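# Place cover on width-matched rectangle using a changeable gripper

## Task

Set the cover open side down close to the centre of the coloured rectangle that fits its width (yellow = 46 mm, white = 50 mm, blue = 54 mm). Do not dent its thin, slightly springy walls, and do not push or knock anything off the table. Fetch either gripper from the tool stand. When finished, hang every gripper you took in an empty stand slot, unlock it and move the arm away from it. A locked-on tool counts as part of the arm.

## Robot and tools

Robot: one arm ending in a tool changer with no hand of its own. Two grippers, grip50 and grip85, hang in a tool stand. end_effector_position is the centre of the changer's flat face, and its z axis points away from the arm. Tool points, in mm along the face's x, y, z axes from that centre: grip50 grip point (0, -25, 180); grip85 grip point (0, 0, 173) when closed, 13 mm closer to the face when fully open. Both grippers close along the face's x axis.

Scene frame: origin on the table top under the arm base, +z up, +y to the left when looking along +x. The base may be tilted. Reported positions get less accurate at long reach.

Row (used by both motion tools): 14 numbers for the single arm, in this order: x, y, z (metres, absolute target for the changer face, scene frame); qw, qx, qy, qz (absolute target orientation, w first, scene frame); lock; grip50_position, grip50_force_limit, grip50_speed; grip85_position, grip85_force_limit, grip85_speed. The last seven are in [-1, 1]. A row is refused if its position is over 0.6 m from the last reported position along any face axis. Each control step the command is clipped to within 100 mm and 16 degrees of the measured pose, and motion trails commands by about 0.17 s. Repeat the wanted quaternion in every row rather than copying a drifted reading.

lock: positive locks, negative unlocks (about 1 s); 0 keeps the previous command. Gripper position: +1 fully open (grip50 50 mm, grip85 85 mm); pads meet near -0.65 (grip50) or -0.8 (grip85); -1 closes until blocked. force_limit: -1 is about 20 N per pad up to 185 N (grip50) or 235 N (grip85) at +1; a fast close adds up to about 12 N. speed: -1 about 20 mm/s, +1 about 150 mm/s. Gripper commands only act when tool_id names that tool and it is ready.

Tools:
- execute_actions: {"actions": [...], "pictures": bool}. The list holds zero or one item. Empty list: just returns the state. {"rows": [[14 numbers], ...], "steps": n}: 1 to 15 rows, steps at most 15 (default 15), each step 1/30 s, and the last row repeats. {"steps": n} alone is a wait of up to 300 steps, counted from the previous result, so reply time uses some of it.
- move: target (one row, an absolute pose), speed in m/s 0.002 to 0.5 (default 0.25; turning limit is twice that in rad/s), optional stop_force in N, 9 to 40. It drives a straight path lasting 0.5 to 10 s and does not avoid obstacles. With stop_force, a very slow move may aim beyond the contact. It stops after two steps of extra push against the motion, then backs up two steps. The force is measured along the line to target in the start face axes, so it is unreliable when rotating. Omit stop_force when moving away from a surface you touch. The result adds a move: line. Endings are done, off_target, moving, held, fault, and contact (stop_force triggered; outranks the others). limits=paced means clipped, limits=held means some steps were blocked. The distance to target is given.
- wait: seconds 0 to 10.
- zoom_image: camera (cam_head_left, cam_head_right, cam_wrist), region [x0, y0, x1, y1] in image pixels, top-left origin, at most 504 by 504.
- finished_scene: scene = current scene number.

Results: pose, velocities, Wrist force and Wrist torque in the end effector's axes. Mounted tool weight is removed, an offset of up to about 4 N remains, noise is about 2.4 N, and readings saturate near 50 N. Other fields: tool_id (grip50, grip85, none), plate_near, locked, unlocked, in_stand, unlock_refused, and gripper readings (n/a until ready). object_status: 0 moving, 1 blocked while opening, 2 blocked while closing (a grip), 3 at target or pads met (may also show for thin objects). A new position number (a change of 0.01 or more) resets it to 0. grip50 opening in mm is about (250 - grip50_position_measured) x 0.202. grip85 counts: 78 is 60 mm, 130 is 40 mm, 180 is 20 mm, 230 is closed. Fingers re-close on their own if grip force drops, except after a grip at force_limit -1. "pose unreachable" and HELD mean the clearance check altered commands. "Hand target" shows the current drive goal. Cameras: three 504x504 images in order cam_head_left, cam_head_right, cam_wrist, with calibration given (fixed cameras may be off by up to 2.3 degrees and 9 mm).

Taking a tool: bring the face flat onto the tool plate, within about 1 mm of its centre and 1 degree of tilt or twist, with the face's -y axis toward the fork's open side. When plate_near is 1, send lock +1 and wait for locked 1. The gripper then closes and reopens by itself and obeys its position number when ready. Lift about 20 mm (between 10 and 30), slide at least 110 mm out along face -y, then rise. Return along the same path reversed. When in_stand reads 1, hold still, send lock -1, wait for unlocked 1, then leave. Away from the stand, unlocking is impossible. Slot geometry: slots are 180 mm apart. Fork arms lie 40 to 70 mm either side along face x, their front ends 45 mm toward the open side, tops 18 mm below the plate face. The stops are 10 mm tall. The changer is 63 mm wide; its contact block reaches 46 mm on -y and its lock motor 58 mm on +y.

Avoid: denting the cover (grip gently, low force_limit, check object_status 2), dropping or slamming things, and pressing into firm surfaces. The stiff arm faults easily; creep with stop_force. A joint torque at its load limit (142 N m for shoulder and elbow joints, 26.6 N m for the wrist joints, held weight included) or 150 N of outside force stops the arm for 10 s. Holding loads heats motors: a warning at 70 °C, a braked stop at 85 °C.

Each tool is called after ">>>" as name([rows], argument=value, ...), one row to a line, values as JSON.

## Session

>>> execute_actions(actions=[])

Scene clock: 0.00 s of 6400.00 s.
end_effector_position=(+0.6048, +0.0473, +0.2922) locked=0 unlocked=1 plate_near=0 in_stand=0 unlock_refused=0 tool_id=none grip50_position_measured=n/a grip50_object_status=n/a grip85_position_measured=n/a grip85_object_status=n/a end_effector_quat_wxyz=(-0.075, +0.783, -0.058, +0.615) end_effector_velocity=(-0.000, +0.000, -0.000) end_effector_angular_velocity=(+0.001, +0.001, -0.000)
Joint positions: [ 0.066 -0.497  1.949 -4.539 -1.486 -0.448]
Joint velocities: [ 0.     0.001  0.001 -0.001 -0.001  0.001]
Wrist force (N, on the end effector, along its own x y z axes, offset not removed): no reading
Wrist torque (N m, same axes, about the end effector's origin, offset not removed): no reading
Hand target: +0.605, +0.047, +0.292; -0.075, +0.783, -0.058, +0.615

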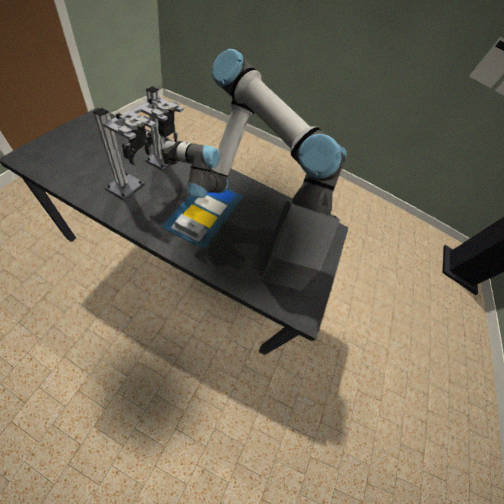

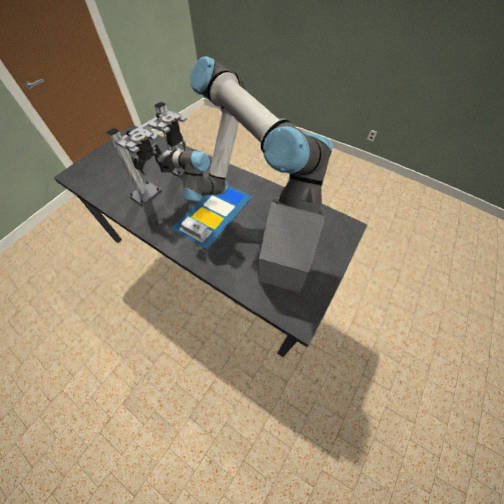

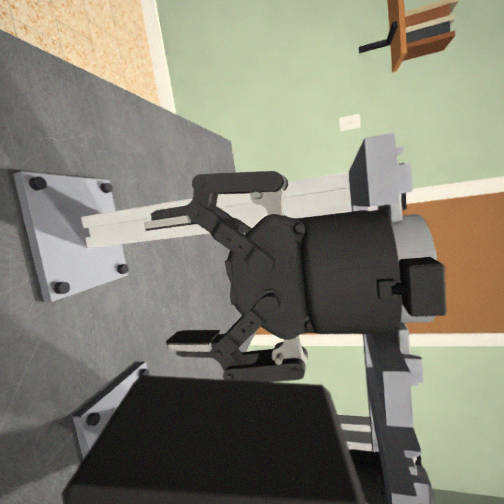

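>>> zoom_image(camera="cam_head_left", region=[80, 70, 260, 250])

>>> zoom_image(camera="cam_head_right", region=[90, 90, 270, 270])

Region (80, 70, 260, 250) of cam_head_left's 504x504 image, scaled by 2.800, with more detail than that image has.

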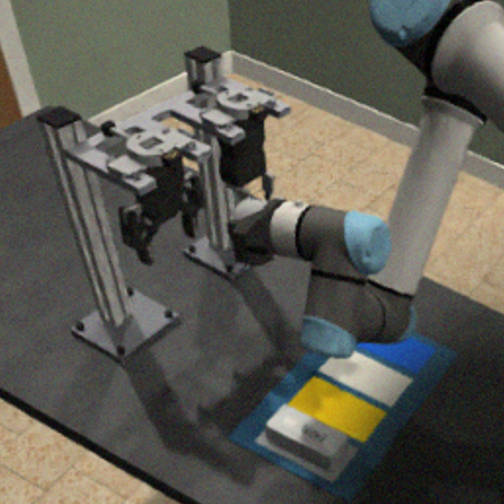

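Region (90, 90, 270, 270) of cam_head_right's 504x504 image, scaled by 2.800, with more detail than that image has.

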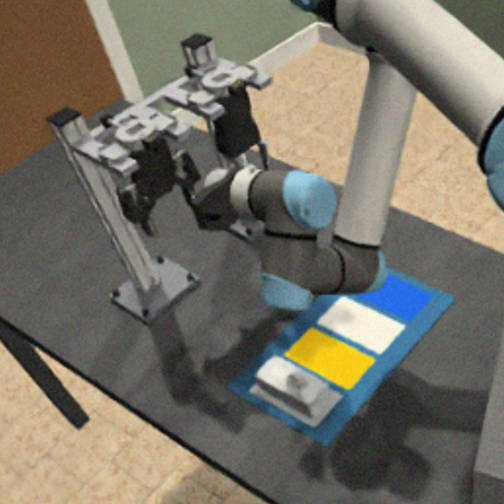

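>>> move(target=[0.52,0.08,0.5,0,0.7071,0.7071,0,0,1,-1,0,1,-1,0], speed=0.3)

Scene clock: 20.50 s of 6400.00 s.
end_effector_position=(+0.5204, +0.0801, +0.5003) locked=0 unlocked=1 plate_near=0 in_stand=0 unlock_refused=0 tool_id=none grip50_position_measured=n/a grip50_object_status=n/a grip85_position_measured=n/a grip85_object_status=n/a end_effector_quat_wxyz=(-0.001, +0.707, +0.707, +0.001) end_effector_velocity=(-0.001, +0.001, +0.002) end_effector_angular_velocity=(-0.007, +0.008, +0.006)
Joint positions: [ 0.544 -1.276  1.928 -2.166 -2.221 -1.209]
Joint velocities: [ 0.004  0.    -0.006  0.021 -0.003  0.006]
Wrist force (N, on the end effector, along its own x y z axes, offset not removed): [2.2 -2.8 2.1]
Wrist torque (N m, same axes, about the end effector's origin, offset not removed): [-0.09 -0.20 -0.17]
Hand target: +0.520, +0.080, +0.500; -0.001, +0.707, +0.708, +0.001
Off the commanded pose: 0.001 m, 0 deg.
After step 90, 13.50 s passed at rest.
move: done
camera_calibration (this result's frames):
cam_wrist: T_world_to_cam=[[-0.0375569, 0.999138, -0.0176928, -0.0586783], [0.971505, 0.0406532, 0.233506, -0.566596], [0.234024, -0.00841893, -0.972194, 0.412813], [0, 0, 0, 1]] pos_world=[0.451639, 0.085137, 0.5326]

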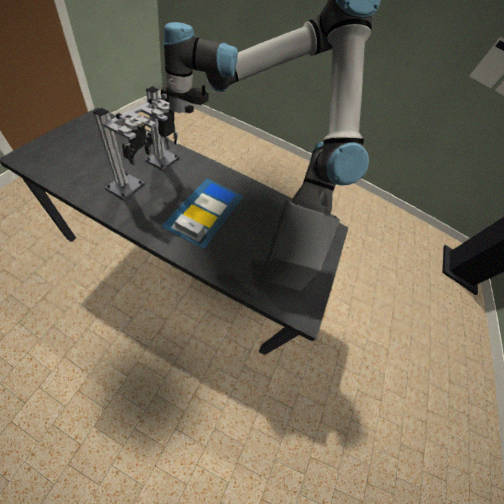

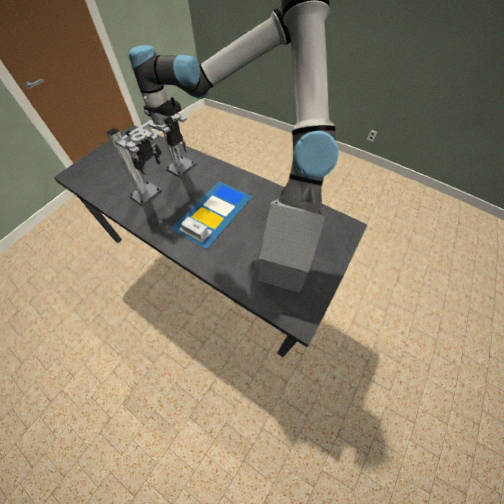

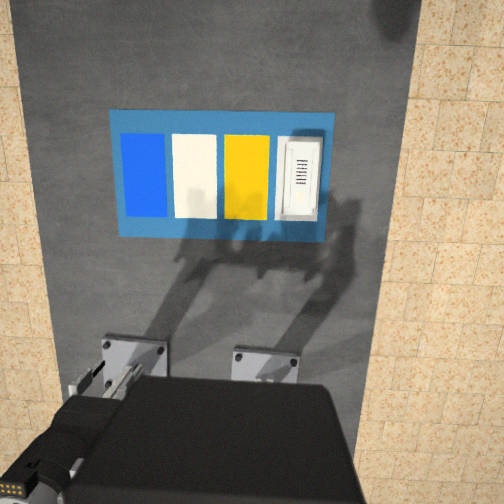

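>>> move(target=[0.78,0.04,0.56,0,0.7071,0.7071,0,0,1,-1,0,1,-1,0], speed=0.3)

Scene clock: 26.07 s of 6400.00 s.
end_effector_position=(+0.7795, +0.0395, +0.5600) locked=0 unlocked=1 plate_near=0 in_stand=0 unlock_refused=0 tool_id=none grip50_position_measured=n/a grip50_object_status=n/a grip85_position_measured=n/a grip85_object_status=n/a end_effector_quat_wxyz=(+0.000, +0.707, +0.707, +0.000) end_effector_velocity=(+0.002, +0.001, +0.001) end_effector_angular_velocity=(-0.000, +0.003, +0.001)
Joint positions: [ 0.456 -0.875  1.006 -1.71  -2.226 -1.317]
Joint velocities: [ 0.001  0.008 -0.016  0.013  0.001  0.002]
Wrist force (N, on the end effector, along its own x y z axes, offset not removed): [-0.7 2.4 1.6]
Wrist torque (N m, same axes, about the end effector's origin, offset not removed): [0.28 -0.23 -0.18]
Hand target: +0.780, +0.040, +0.560; +0.000, +0.707, +0.707, -0.000
Off the commanded pose: 0.001 m, 0 deg.
After step 90, 0.93 s passed at rest.
move: done
camera_calibration (this result's frames):
cam_wrist: T_world_to_cam=[[-0.0368434, 0.999107, -0.0206717, -0.00622495], [0.971759, 0.0406443, 0.232448, -0.830195], [0.233081, -0.0115237, -0.972389, 0.410884], [0, 0, 0, 1]] pos_world=[0.710751, 0.044697, 0.592387]

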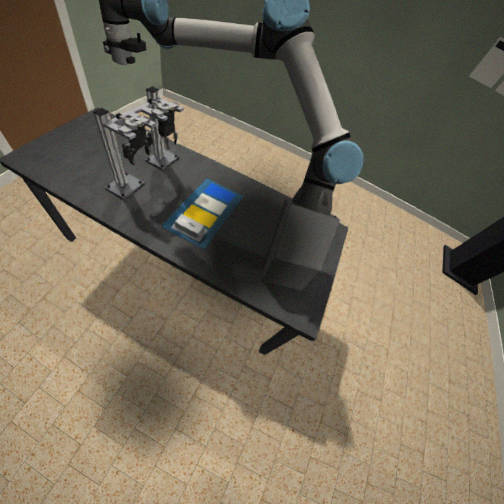

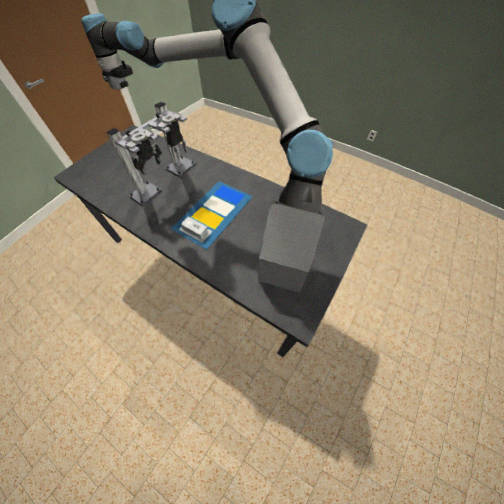

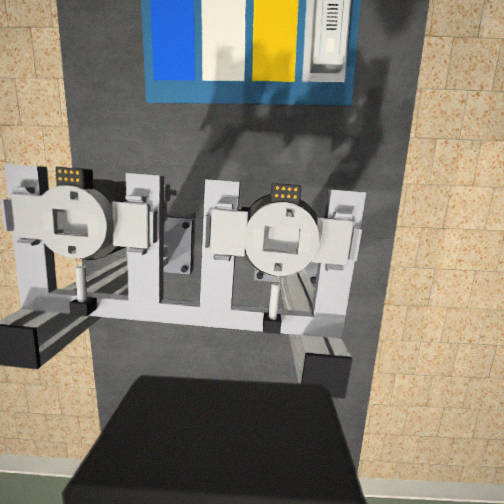

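>>> zoom_image(camera="cam_wrist", region=[200, 160, 380, 340])

>>> zoom_image(camera="cam_wrist", region=[0, 150, 180, 330])

Region (200, 160, 380, 340) of cam_wrist's 504x504 image, scaled by 2.800, with more detail than that image has.

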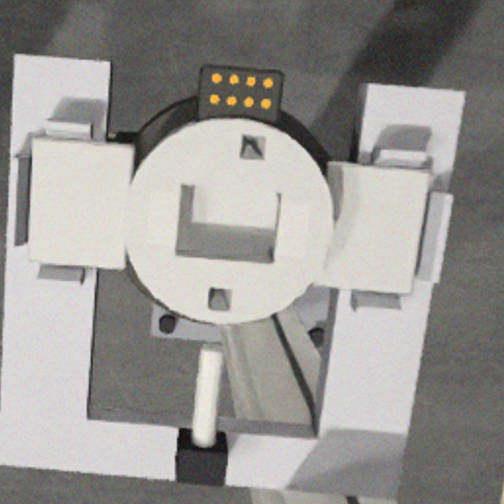

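Region (0, 150, 180, 330) of cam_wrist's 504x504 image, scaled by 2.800, with more detail than that image has.

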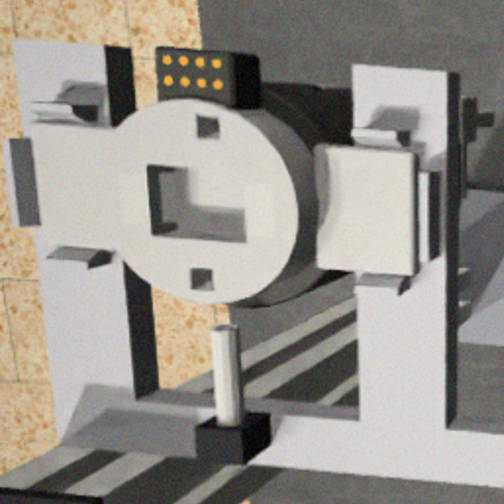

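>>> move(target=[0.7567,0.0674,0.40,0,0.7222,0.6917,0,0,1,-1,0,1,-1,0], speed=0.2)

>>> move(target=[0.7567,0.0674,0.35,0,0.7222,0.6917,0,0,1,-1,0,1,-1,0], speed=0.006, stop_force=12)

Scene clock: 44.77 s of 6400.00 s.
end_effector_position=(+0.7569, +0.0674, +0.4002) locked=0 unlocked=1 plate_near=0 in_stand=0 unlock_refused=0 tool_id=none grip50_position_measured=n/a grip50_object_status=n/a grip85_position_measured=n/a grip85_object_status=n/a end_effector_quat_wxyz=(+0.000, +0.722, +0.692, -0.000) end_effector_velocity=(+0.000, +0.001, -0.003) end_effector_angular_velocity=(-0.001, -0.001, +0.000)
Joint positions: [ 0.36  -0.809  1.304 -2.147 -2.222 -1.394]
Joint velocities: [-0.002  0.004  0.002 -0.008 -0.001 -0.003]
Wrist force (N, on the end effector, along its own x y z axes, offset not removed): [1.5 1.0 -1.3]
Wrist torque (N m, same axes, about the end effector's origin, offset not removed): [0.14 -0.42 -0.13]
Hand target: +0.757, +0.067, +0.400; +0.000, +0.722, +0.692, -0.000
Off the commanded pose: 0.000 m, 0 deg.
After step 90, 14.30 s passed at rest.
move: done
camera_calibration (this result's frames):
cam_wrist: T_world_to_cam=[[0.00624945, 0.999764, -0.020804, -0.0708087], [0.972741, -0.00125509, 0.231892, -0.769947], [0.231812, -0.0216861, -0.972519, 0.262739], [0, 0, 0, 1]] pos_world=[0.688496, 0.0755234, 0.432591]

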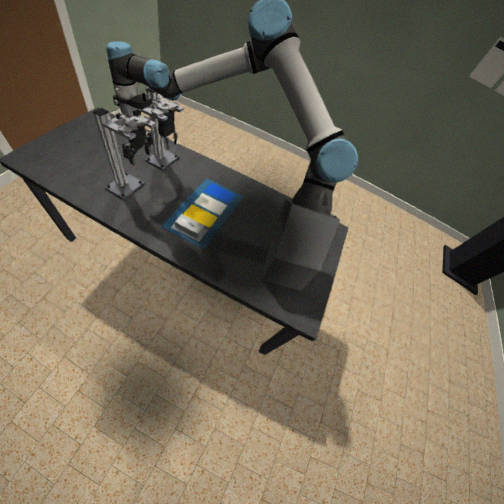

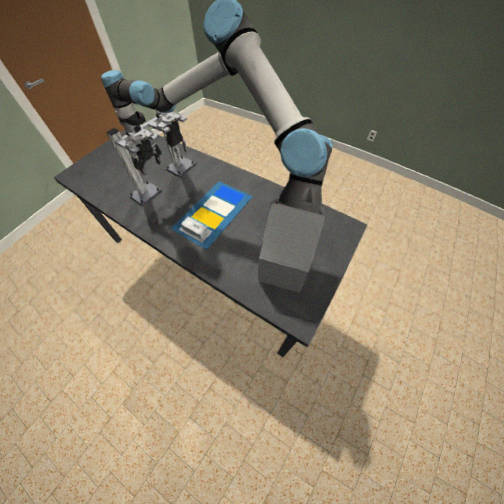

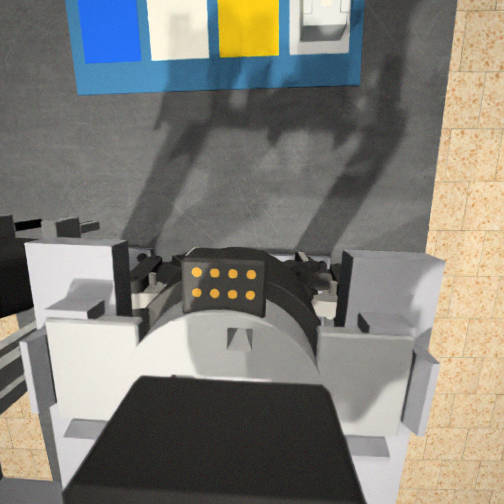

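Scene clock: 49.80 s of 6400.00 s.
end_effector_position=(+0.7568, +0.0674, +0.3723) locked=0 unlocked=1 plate_near=0 in_stand=0 unlock_refused=0 tool_id=none grip50_position_measured=n/a grip50_object_status=n/a grip85_position_measured=n/a grip85_object_status=n/a end_effector_quat_wxyz=(+0.000, +0.722, +0.692, -0.000) end_effector_velocity=(+0.001, -0.001, +0.000) end_effector_angular_velocity=(-0.001, +0.003, -0.003)
Joint positions: [ 0.337 -0.782  1.324 -2.212 -2.22  -1.423]
Joint velocities: [-0.001  0.    -0.004  0.006 -0.001  0.003]
Wrist force (N, on the end effector, along its own x y z axes, offset not removed): [4.2 3.8 -29.5]
Wrist torque (N m, same axes, about the end effector's origin, offset not removed): [-0.03 0.01 -0.11]
Hand target: +0.757, +0.067, +0.373; +0.000, +0.722, +0.692, -0.000
Off the commanded pose: 0.022 m, 0 deg.
move: contact
camera_calibration (this result's frames):
cam_wrist: T_world_to_cam=[[0.00625143, 0.999768, -0.0206321, -0.0714487], [0.972681, -0.00129141, 0.232141, -0.763452], [0.23206, -0.0215196, -0.972463, 0.235362], [0, 0, 0, 1]] pos_world=[0.688424, 0.075511, 0.404635]

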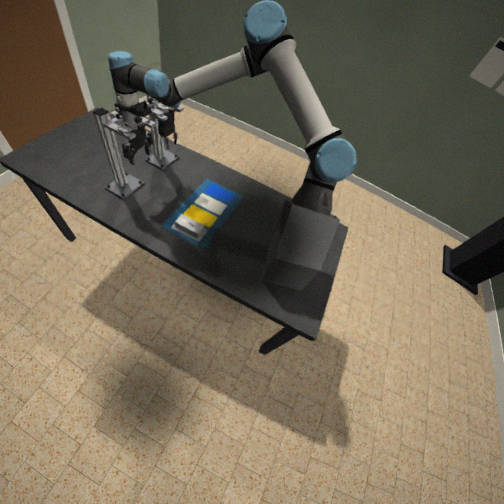

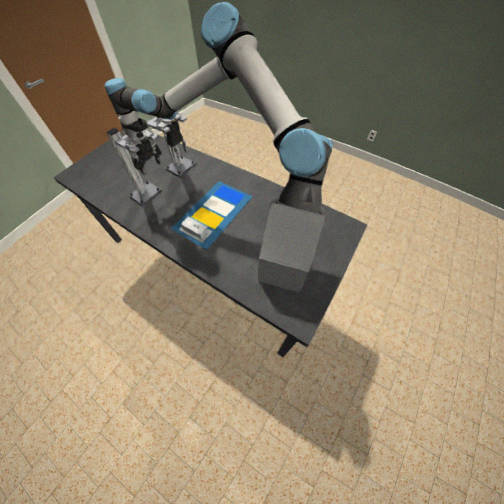

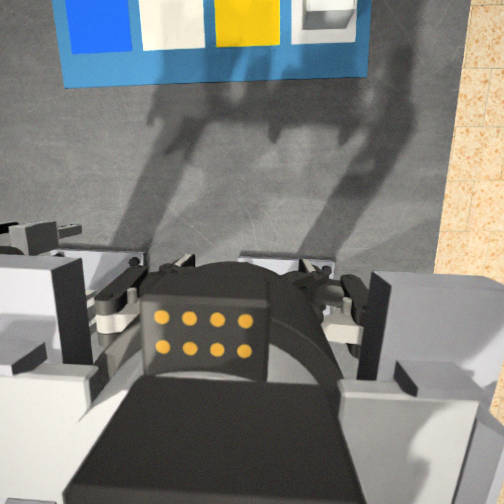

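>>> zoom_image(camera="cam_wrist", region=[0, 230, 504, 420])

Region (0, 230, 504, 420) of cam_wrist's 504x504 image, scaled by 1.000; it fills the top 190 rows of this view, and the rest is white.

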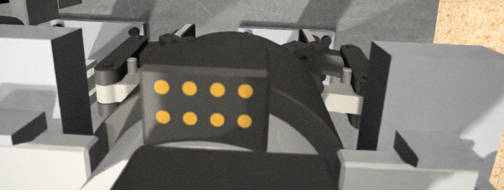

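>>> move(target=[0.7545,0.064,0.378,0,0.7222,0.6917,0,0,1,-1,0,1,-1,0], speed=0.02)

>>> move(target=[0.7532,0.0625,0.376,0,0.7222,0.6917,0,0,1,-1,0,1,-1,0], speed=0.01)

>>> move(target=[0.7532,0.0625,0.352,0,0.7222,0.6917,0,0,1,-1,0,1,-1,0], speed=0.004, stop_force=12)

Scene clock: 88.50 s of 6400.00 s.
end_effector_position=(+0.7546, +0.0641, +0.3778) locked=0 unlocked=1 plate_near=0 in_stand=0 unlock_refused=0 tool_id=none grip50_position_measured=n/a grip50_object_status=n/a grip85_position_measured=n/a grip85_object_status=n/a end_effector_quat_wxyz=(+0.000, +0.722, +0.692, -0.000) end_effector_velocity=(-0.001, -0.001, +0.002) end_effector_angular_velocity=(+0.001, -0.000, +0.000)
Joint positions: [ 0.338 -0.796  1.332 -2.205 -2.22  -1.422]
Joint velocities: [ 0.001 -0.004  0.002  0.002  0.001  0.   ]
Wrist force (N, on the end effector, along its own x y z axes, offset not removed): [-0.5 -0.8 0.9]
Wrist torque (N m, same axes, about the end effector's origin, offset not removed): [0.01 -0.15 0.01]
Hand target: +0.754, +0.064, +0.378; -0.000, +0.722, +0.692, +0.000
Off the commanded pose: 0.000 m, 0 deg.
After step 90, 34.97 s passed at rest.
move: done
camera_calibration (this result's frames):
cam_wrist: T_world_to_cam=[[0.00630842, 0.99977, -0.0204916, -0.0681322], [0.972704, -0.0013816, 0.232044, -0.762514], [0.231962, -0.0213961, -0.97249, 0.241302], [0, 0, 0, 1]] pos_world=[0.686158, 0.072226, 0.410204]

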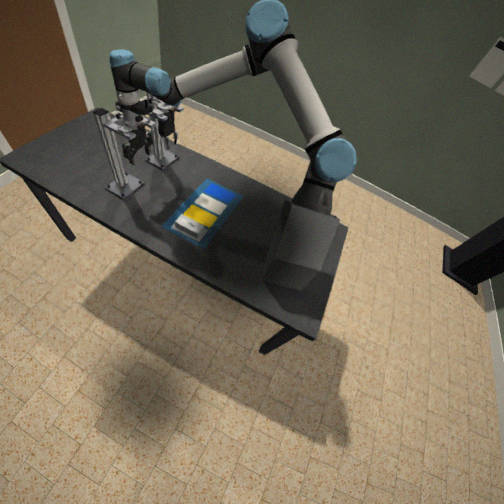

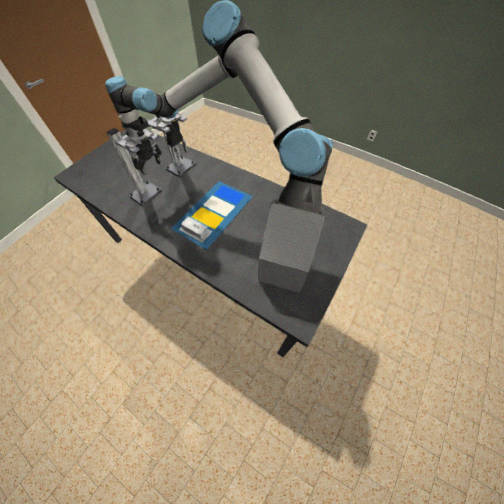

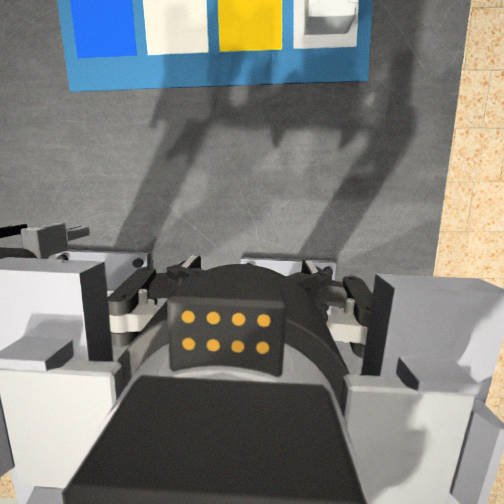

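Scene clock: 89.20 s of 6400.00 s.
end_effector_position=(+0.7533, +0.0626, +0.3761) locked=0 unlocked=1 plate_near=0 in_stand=0 unlock_refused=0 tool_id=none grip50_position_measured=n/a grip50_object_status=n/a grip85_position_measured=n/a grip85_object_status=n/a end_effector_quat_wxyz=(+0.000, +0.722, +0.692, +0.000) end_effector_velocity=(-0.000, -0.002, -0.000) end_effector_angular_velocity=(-0.001, -0.001, -0.001)
Joint positions: [ 0.335 -0.798  1.34  -2.212 -2.219 -1.425]
Joint velocities: [-0.002 -0.003  0.004 -0.004 -0.001 -0.002]
Wrist force (N, on the end effector, along its own x y z axes, offset not removed): [2.0 2.9 0.1]
Wrist torque (N m, same axes, about the end effector's origin, offset not removed): [0.13 -0.39 -0.20]
Hand target: +0.753, +0.063, +0.376; +0.000, +0.722, +0.692, -0.000
Off the commanded pose: 0.000 m, 0 deg.
move: done
camera_calibration (this result's frames):
cam_wrist: T_world_to_cam=[[0.0062808, 0.99977, -0.0204929, -0.0666233], [0.972702, -0.00135421, 0.232053, -0.760842], [0.231972, -0.021391, -0.972487, 0.239883], [0, 0, 0, 1]] pos_world=[0.684845, 0.070709, 0.408474]

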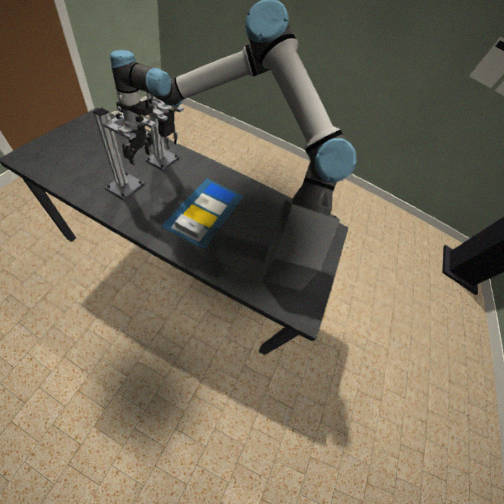

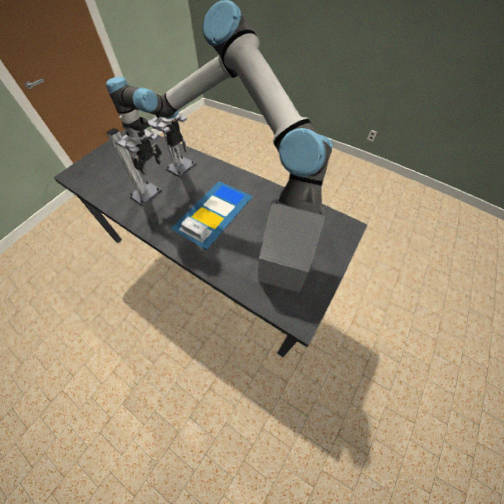

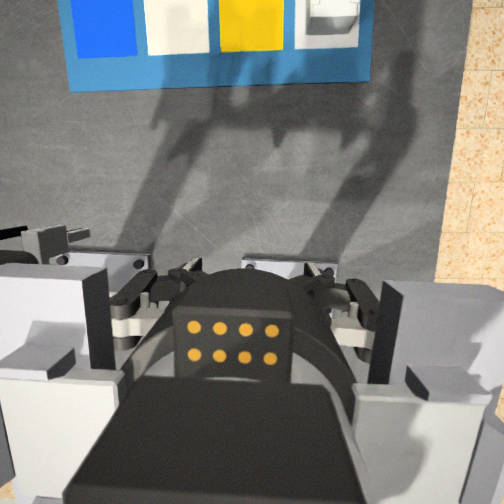

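Scene clock: 90.77 s of 6400.00 s.
end_effector_position=(+0.7533, +0.0626, +0.3713) locked=0 unlocked=1 plate_near=0 in_stand=0 unlock_refused=0 tool_id=none grip50_position_measured=n/a grip50_object_status=n/a grip85_position_measured=n/a grip85_object_status=n/a end_effector_quat_wxyz=(+0.000, +0.722, +0.692, +0.000) end_effector_velocity=(+0.000, -0.001, +0.000) end_effector_angular_velocity=(+0.000, +0.002, -0.001)
Joint positions: [ 0.331 -0.793  1.343 -2.223 -2.219 -1.43 ]
Joint velocities: [-0.    -0.001 -0.001  0.004  0.     0.002]
Wrist force (N, on the end effector, along its own x y z axes, offset not removed): [-0.7 1.1 -27.1]
Wrist torque (N m, same axes, about the end effector's origin, offset not removed): [-0.05 0.24 -0.09]
Hand target: +0.753, +0.063, +0.372; +0.000, +0.722, +0.692, +0.000
Off the commanded pose: 0.019 m, 0 deg.
move: contact
camera_calibration (this result's frames):
cam_wrist: T_world_to_cam=[[0.00622138, 0.999772, -0.0204447, -0.0666951], [0.972654, -0.00130316, 0.232256, -0.75978], [0.232176, -0.0213305, -0.97244, 0.235022], [0, 0, 0, 1]] pos_world=[0.684851, 0.0707029, 0.403644]

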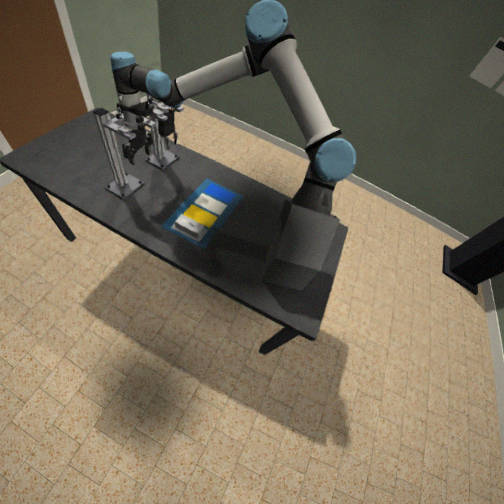

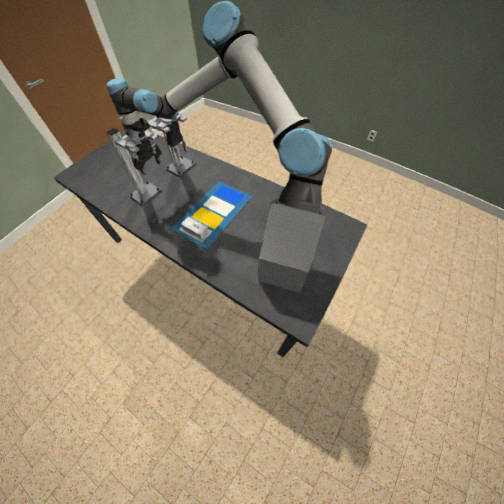

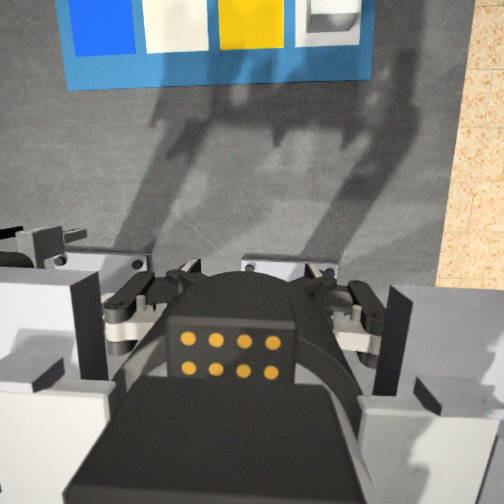

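>>> zoom_image(camera="cam_wrist", region=[110, 280, 360, 420])

Region (110, 280, 360, 420) of cam_wrist's 504x504 image, scaled by 2.016, with more detail than that image has; it fills the top 282 rows of this view, and the rest is white.

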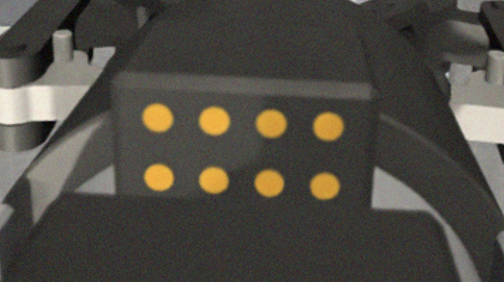

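>>> move(target=[0.7536,0.062,0.375,0,0.7222,0.6917,0,0,1,-1,0,1,-1,0], speed=0.01)

>>> move(target=[0.754,0.0612,0.374,0,0.7222,0.6917,0,0,1,-1,0,1,-1,0], speed=0.005)

>>> move(target=[0.754,0.0612,0.352,0,0.7222,0.6917,0,0,1,-1,0,1,-1,0], speed=0.003, stop_force=12)

Scene clock: 108.37 s of 6400.00 s.
end_effector_position=(+0.7536, +0.0620, +0.3748) locked=0 unlocked=1 plate_near=0 in_stand=0 unlock_refused=0 tool_id=none grip50_position_measured=n/a grip50_object_status=n/a grip85_position_measured=n/a grip85_object_status=n/a end_effector_quat_wxyz=(+0.000, +0.722, +0.692, +0.000) end_effector_velocity=(+0.000, -0.001, +0.002) end_effector_angular_velocity=(+0.001, -0.000, -0.000)
Joint positions: [ 0.334 -0.797  1.34  -2.214 -2.219 -1.427]
Joint velocities: [ 0.001 -0.003 -0.001  0.004  0.     0.001]
Wrist force (N, on the end effector, along its own x y z axes, offset not removed): [3.8 -1.5 1.1]
Wrist torque (N m, same axes, about the end effector's origin, offset not removed): [0.10 -0.47 -0.11]
Hand target: +0.754, +0.062, +0.375; -0.000, +0.722, +0.692, +0.000
Off the commanded pose: 0.000 m, 0 deg.
After step 90, 13.90 s passed at rest.
move: done
camera_calibration (this result's frames):
cam_wrist: T_world_to_cam=[[0.00630933, 0.99977, -0.0204794, -0.0661059], [0.972702, -0.00138505, 0.232056, -0.760865], [0.231974, -0.0213845, -0.972487, 0.238577], [0, 0, 0, 1]] pos_world=[0.685168, 0.0701387, 0.407222]

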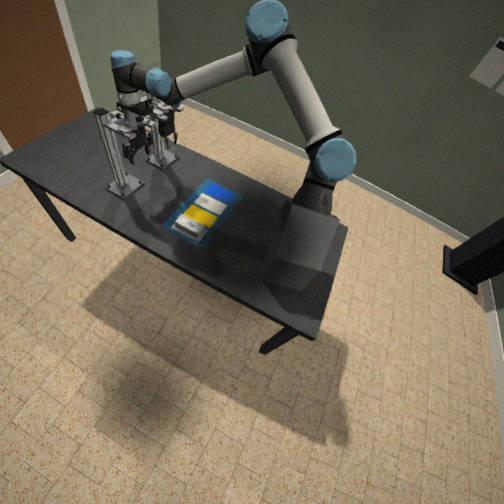

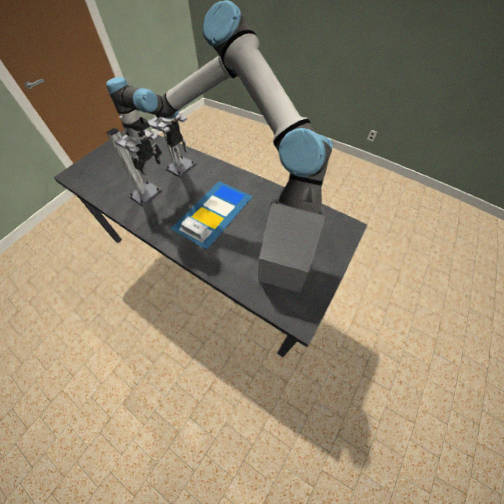

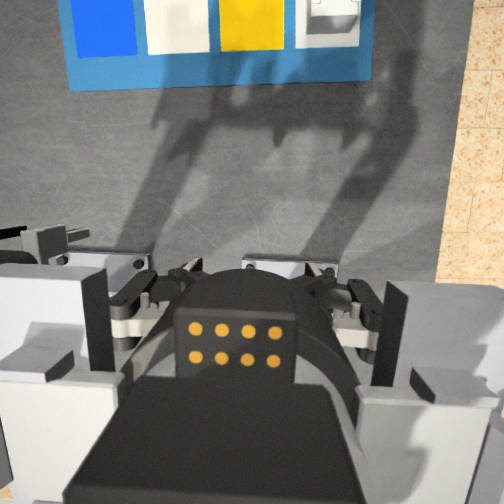

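Scene clock: 109.07 s of 6400.00 s.
end_effector_position=(+0.7540, +0.0613, +0.3741) locked=0 unlocked=1 plate_near=0 in_stand=0 unlock_refused=0 tool_id=none grip50_position_measured=n/a grip50_object_status=n/a grip85_position_measured=n/a grip85_object_status=n/a end_effector_quat_wxyz=(+0.000, +0.722, +0.692, +0.000) end_effector_velocity=(+0.000, -0.001, -0.000) end_effector_angular_velocity=(+0.001, +0.000, -0.001)
Joint positions: [ 0.332 -0.797  1.339 -2.216 -2.219 -1.429]
Joint velocities: [-0.001 -0.     0.001 -0.001  0.001 -0.   ]
Wrist force (N, on the end effector, along its own x y z axes, offset not removed): [0.5 0.8 -0.9]
Wrist torque (N m, same axes, about the end effector's origin, offset not removed): [-0.01 -0.24 -0.23]
Hand target: +0.754, +0.061, +0.374; +0.000, +0.722, +0.692, -0.000
Off the commanded pose: 0.000 m, 0 deg.
move: done
camera_calibration (this result's frames):
cam_wrist: T_world_to_cam=[[0.00628228, 0.99977, -0.0204965, -0.0653284], [0.972694, -0.00135402, 0.232089, -0.761082], [0.232008, -0.0213949, -0.972478, 0.23769], [0, 0, 0, 1]] pos_world=[0.685563, 0.0693682, 0.406449]

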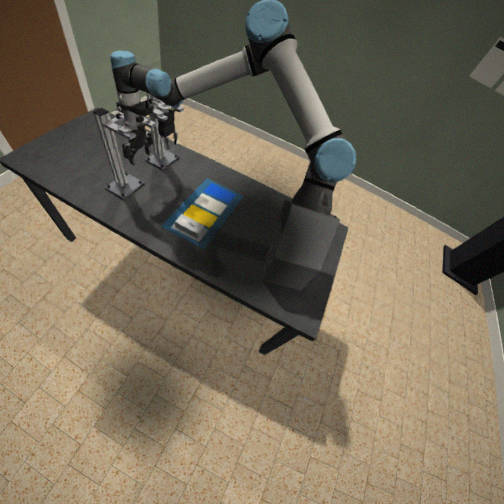

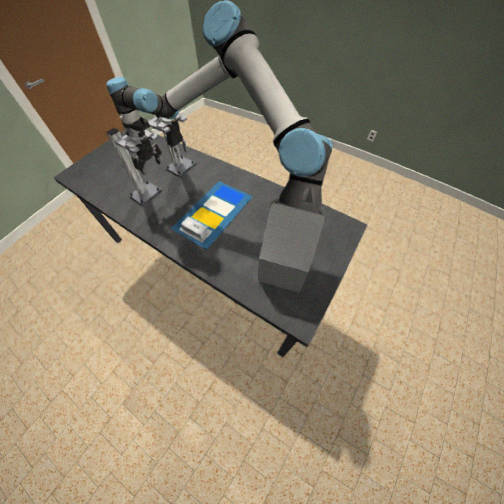

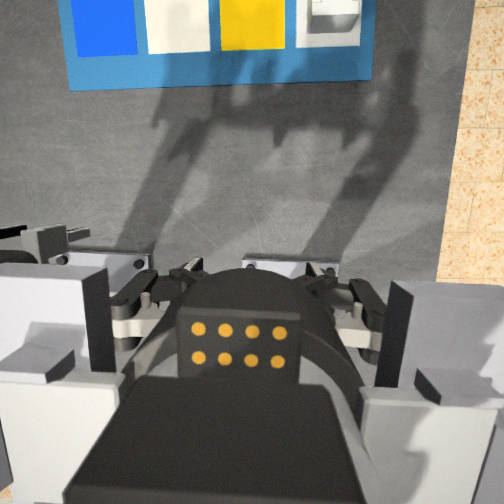

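Scene clock: 113.67 s of 6400.00 s.
end_effector_position=(+0.7540, +0.0612, +0.3614) locked=0 unlocked=1 plate_near=1 in_stand=1 unlock_refused=0 tool_id=none grip50_position_measured=n/a grip50_object_status=n/a grip85_position_measured=n/a grip85_object_status=n/a end_effector_quat_wxyz=(+0.000, +0.722, +0.692, +0.000) end_effector_velocity=(-0.001, +0.001, -0.001) end_effector_angular_velocity=(+0.000, +0.004, +0.002)
Joint positions: [ 0.322 -0.783  1.347 -2.245 -2.218 -1.442]
Joint velocities: [-0.     0.002  0.     0.003  0.     0.001]
Wrist force (N, on the end effector, along its own x y z axes, offset not removed): [-0.4 0.1 -23.0]
Wrist torque (N m, same axes, about the end effector's origin, offset not removed): [-0.41 -0.39 -0.27]
Hand target: +0.754, +0.061, +0.362; +0.000, +0.722, +0.692, +0.000
Off the commanded pose: 0.009 m, 0 deg.
move: contact
camera_calibration (this result's frames):
cam_wrist: T_world_to_cam=[[0.00629682, 0.99977, -0.020477, -0.0655992], [0.972628, -0.00136664, 0.232365, -0.758244], [0.232284, -0.0213796, -0.972413, 0.225127], [0, 0, 0, 1]] pos_world=[0.685609, 0.069361, 0.393763]

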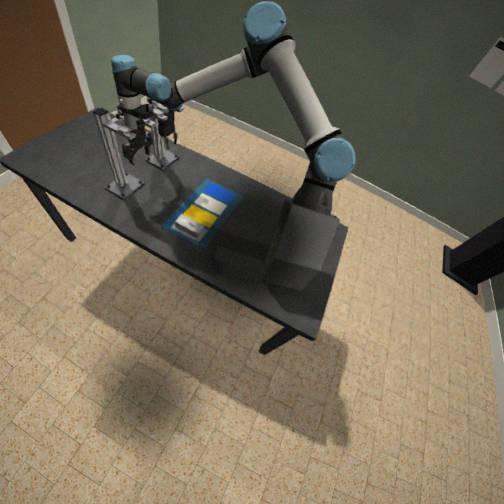

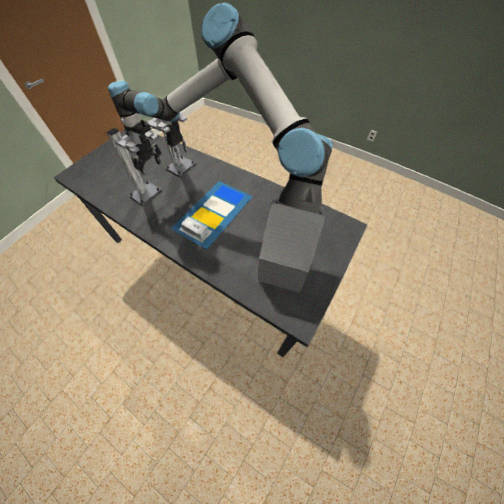

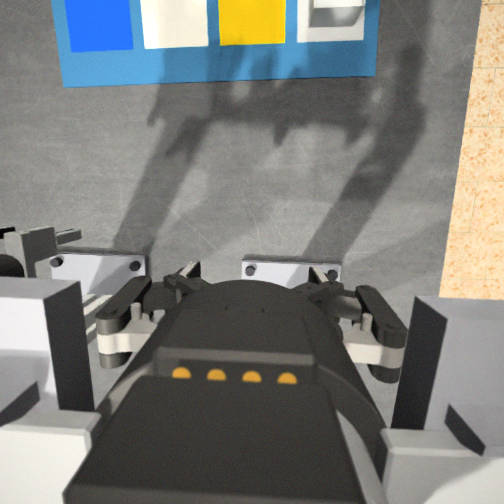

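>>> execute_actions([
  {"rows":[[0.754,0.0612,0.3616,0,0.7222,0.6917,0,1,1,-1,0,1,-1,0]],"steps":15},
], pictures=false)

>>> execute_actions([
  {"steps":30},
], pictures=false)

Scene clock: 123.33 s of 6400.00 s.
end_effector_position=(+0.7540, +0.0612, +0.3616) locked=0 unlocked=0 plate_near=1 in_stand=1 unlock_refused=0 tool_id=none grip50_position_measured=n/a grip50_object_status=n/a grip85_position_measured=n/a grip85_object_status=n/a end_effector_quat_wxyz=(+0.000, +0.722, +0.692, +0.000) end_effector_velocity=(+0.000, +0.000, -0.001) end_effector_angular_velocity=(-0.000, +0.001, -0.002)
Joint positions: [ 0.322 -0.784  1.346 -2.244 -2.218 -1.442]
Joint velocities: [-0.001  0.002 -0.001  0.001  0.     0.002]
Wrist force (N, on the end effector, along its own x y z axes, offset not removed): [1.9 5.6 -10.9]
Wrist torque (N m, same axes, about the end effector's origin, offset not removed): [-0.23 -0.32 -0.26]
Hand target: +0.754, +0.061, +0.362; -0.000, +0.722, +0.692, +0.000
Off the commanded pose: 0.000 m, 0 deg.
Steps of this call (steps 1 to 90: nothing new was sent; then 6.17 s passed at rest; steps 91 to 105: all 15 steps of this action). Readings (end_effector_position | what the end effector reports):
91: (+0.7540, +0.0612, +0.3616) | locked=0 unlocked=0 plate_near=1 in_stand=1 unlock_refused=0 tool_id=none grip50_position_measured=n/a grip50_object_status=n/a grip85_position_measured=n/a grip85_object_status=n/a
92: (+0.7540, +0.0612, +0.3616) | locked=0 unlocked=0 plate_near=1 in_stand=1 unlock_refused=0 tool_id=none grip50_position_measured=n/a grip50_object_status=n/a grip85_position_measured=n/a grip85_object_status=n/a
94: (+0.7540, +0.0612, +0.3616) | locked=0 unlocked=0 plate_near=1 in_stand=1 unlock_refused=0 tool_id=none grip50_position_measured=n/a grip50_object_status=n/a grip85_position_measured=n/a grip85_object_status=n/a
98: (+0.7540, +0.0612, +0.3616) | locked=0 unlocked=0 plate_near=1 in_stand=1 unlock_refused=0 tool_id=none grip50_position_measured=n/a grip50_object_status=n/a grip85_position_measured=n/a grip85_object_status=n/a
105: the state above

Scene clock: 124.33 s of 6400.00 s.
end_effector_position=(+0.7540, +0.0612, +0.3617) locked=1 unlocked=0 plate_near=1 in_stand=1 unlock_refused=0 tool_id=grip85 grip50_position_measured=n/a grip50_object_status=n/a grip85_position_measured=n/a grip85_object_status=n/a end_effector_quat_wxyz=(+0.000, +0.722, +0.692, +0.000) end_effector_velocity=(+0.001, -0.001, -0.000) end_effector_angular_velocity=(-0.001, -0.001, -0.005)
Joint positions: [ 0.322 -0.784  1.346 -2.244 -2.218 -1.442]
Joint velocities: [-0.001 -0.    -0.001 -0.    -0.001  0.003]
Wrist force (N, on the end effector, along its own x y z axes, offset not removed): [4.7 3.0 -23.6]
Wrist torque (N m, same axes, about the end effector's origin, offset not removed): [-0.33 -1.08 -0.19]
Hand target: +0.754, +0.061, +0.362; -0.000, +0.722, +0.692, +0.000
Off the commanded pose: 0.000 m, 0 deg.
Steps of this call (steps 1 to 30: nothing new was sent). Readings (end_effector_position | what the end effector reports):
1: (+0.7540, +0.0612, +0.3616) | locked=0 unlocked=0 plate_near=1 in_stand=1 unlock_refused=0 tool_id=none grip50_position_measured=n/a grip50_object_status=n/a grip85_position_measured=n/a grip85_object_status=n/a
2: (+0.7540, +0.0612, +0.3616) | locked=0 unlocked=0 plate_near=1 in_stand=1 unlock_refused=0 tool_id=none grip50_position_measured=n/a grip50_object_status=n/a grip85_position_measured=n/a grip85_object_status=n/a
4: (+0.7540, +0.0612, +0.3616) | locked=0 unlocked=0 plate_near=1 in_stand=1 unlock_refused=0 tool_id=none grip50_position_measured=n/a grip50_object_status=n/a grip85_position_measured=n/a grip85_object_status=n/a
8: (+0.7540, +0.0612, +0.3616) | locked=0 unlocked=0 plate_near=1 in_stand=1 unlock_refused=0 tool_id=none grip50_position_measured=n/a grip50_object_status=n/a grip85_position_measured=n/a grip85_object_status=n/a
30: the state above


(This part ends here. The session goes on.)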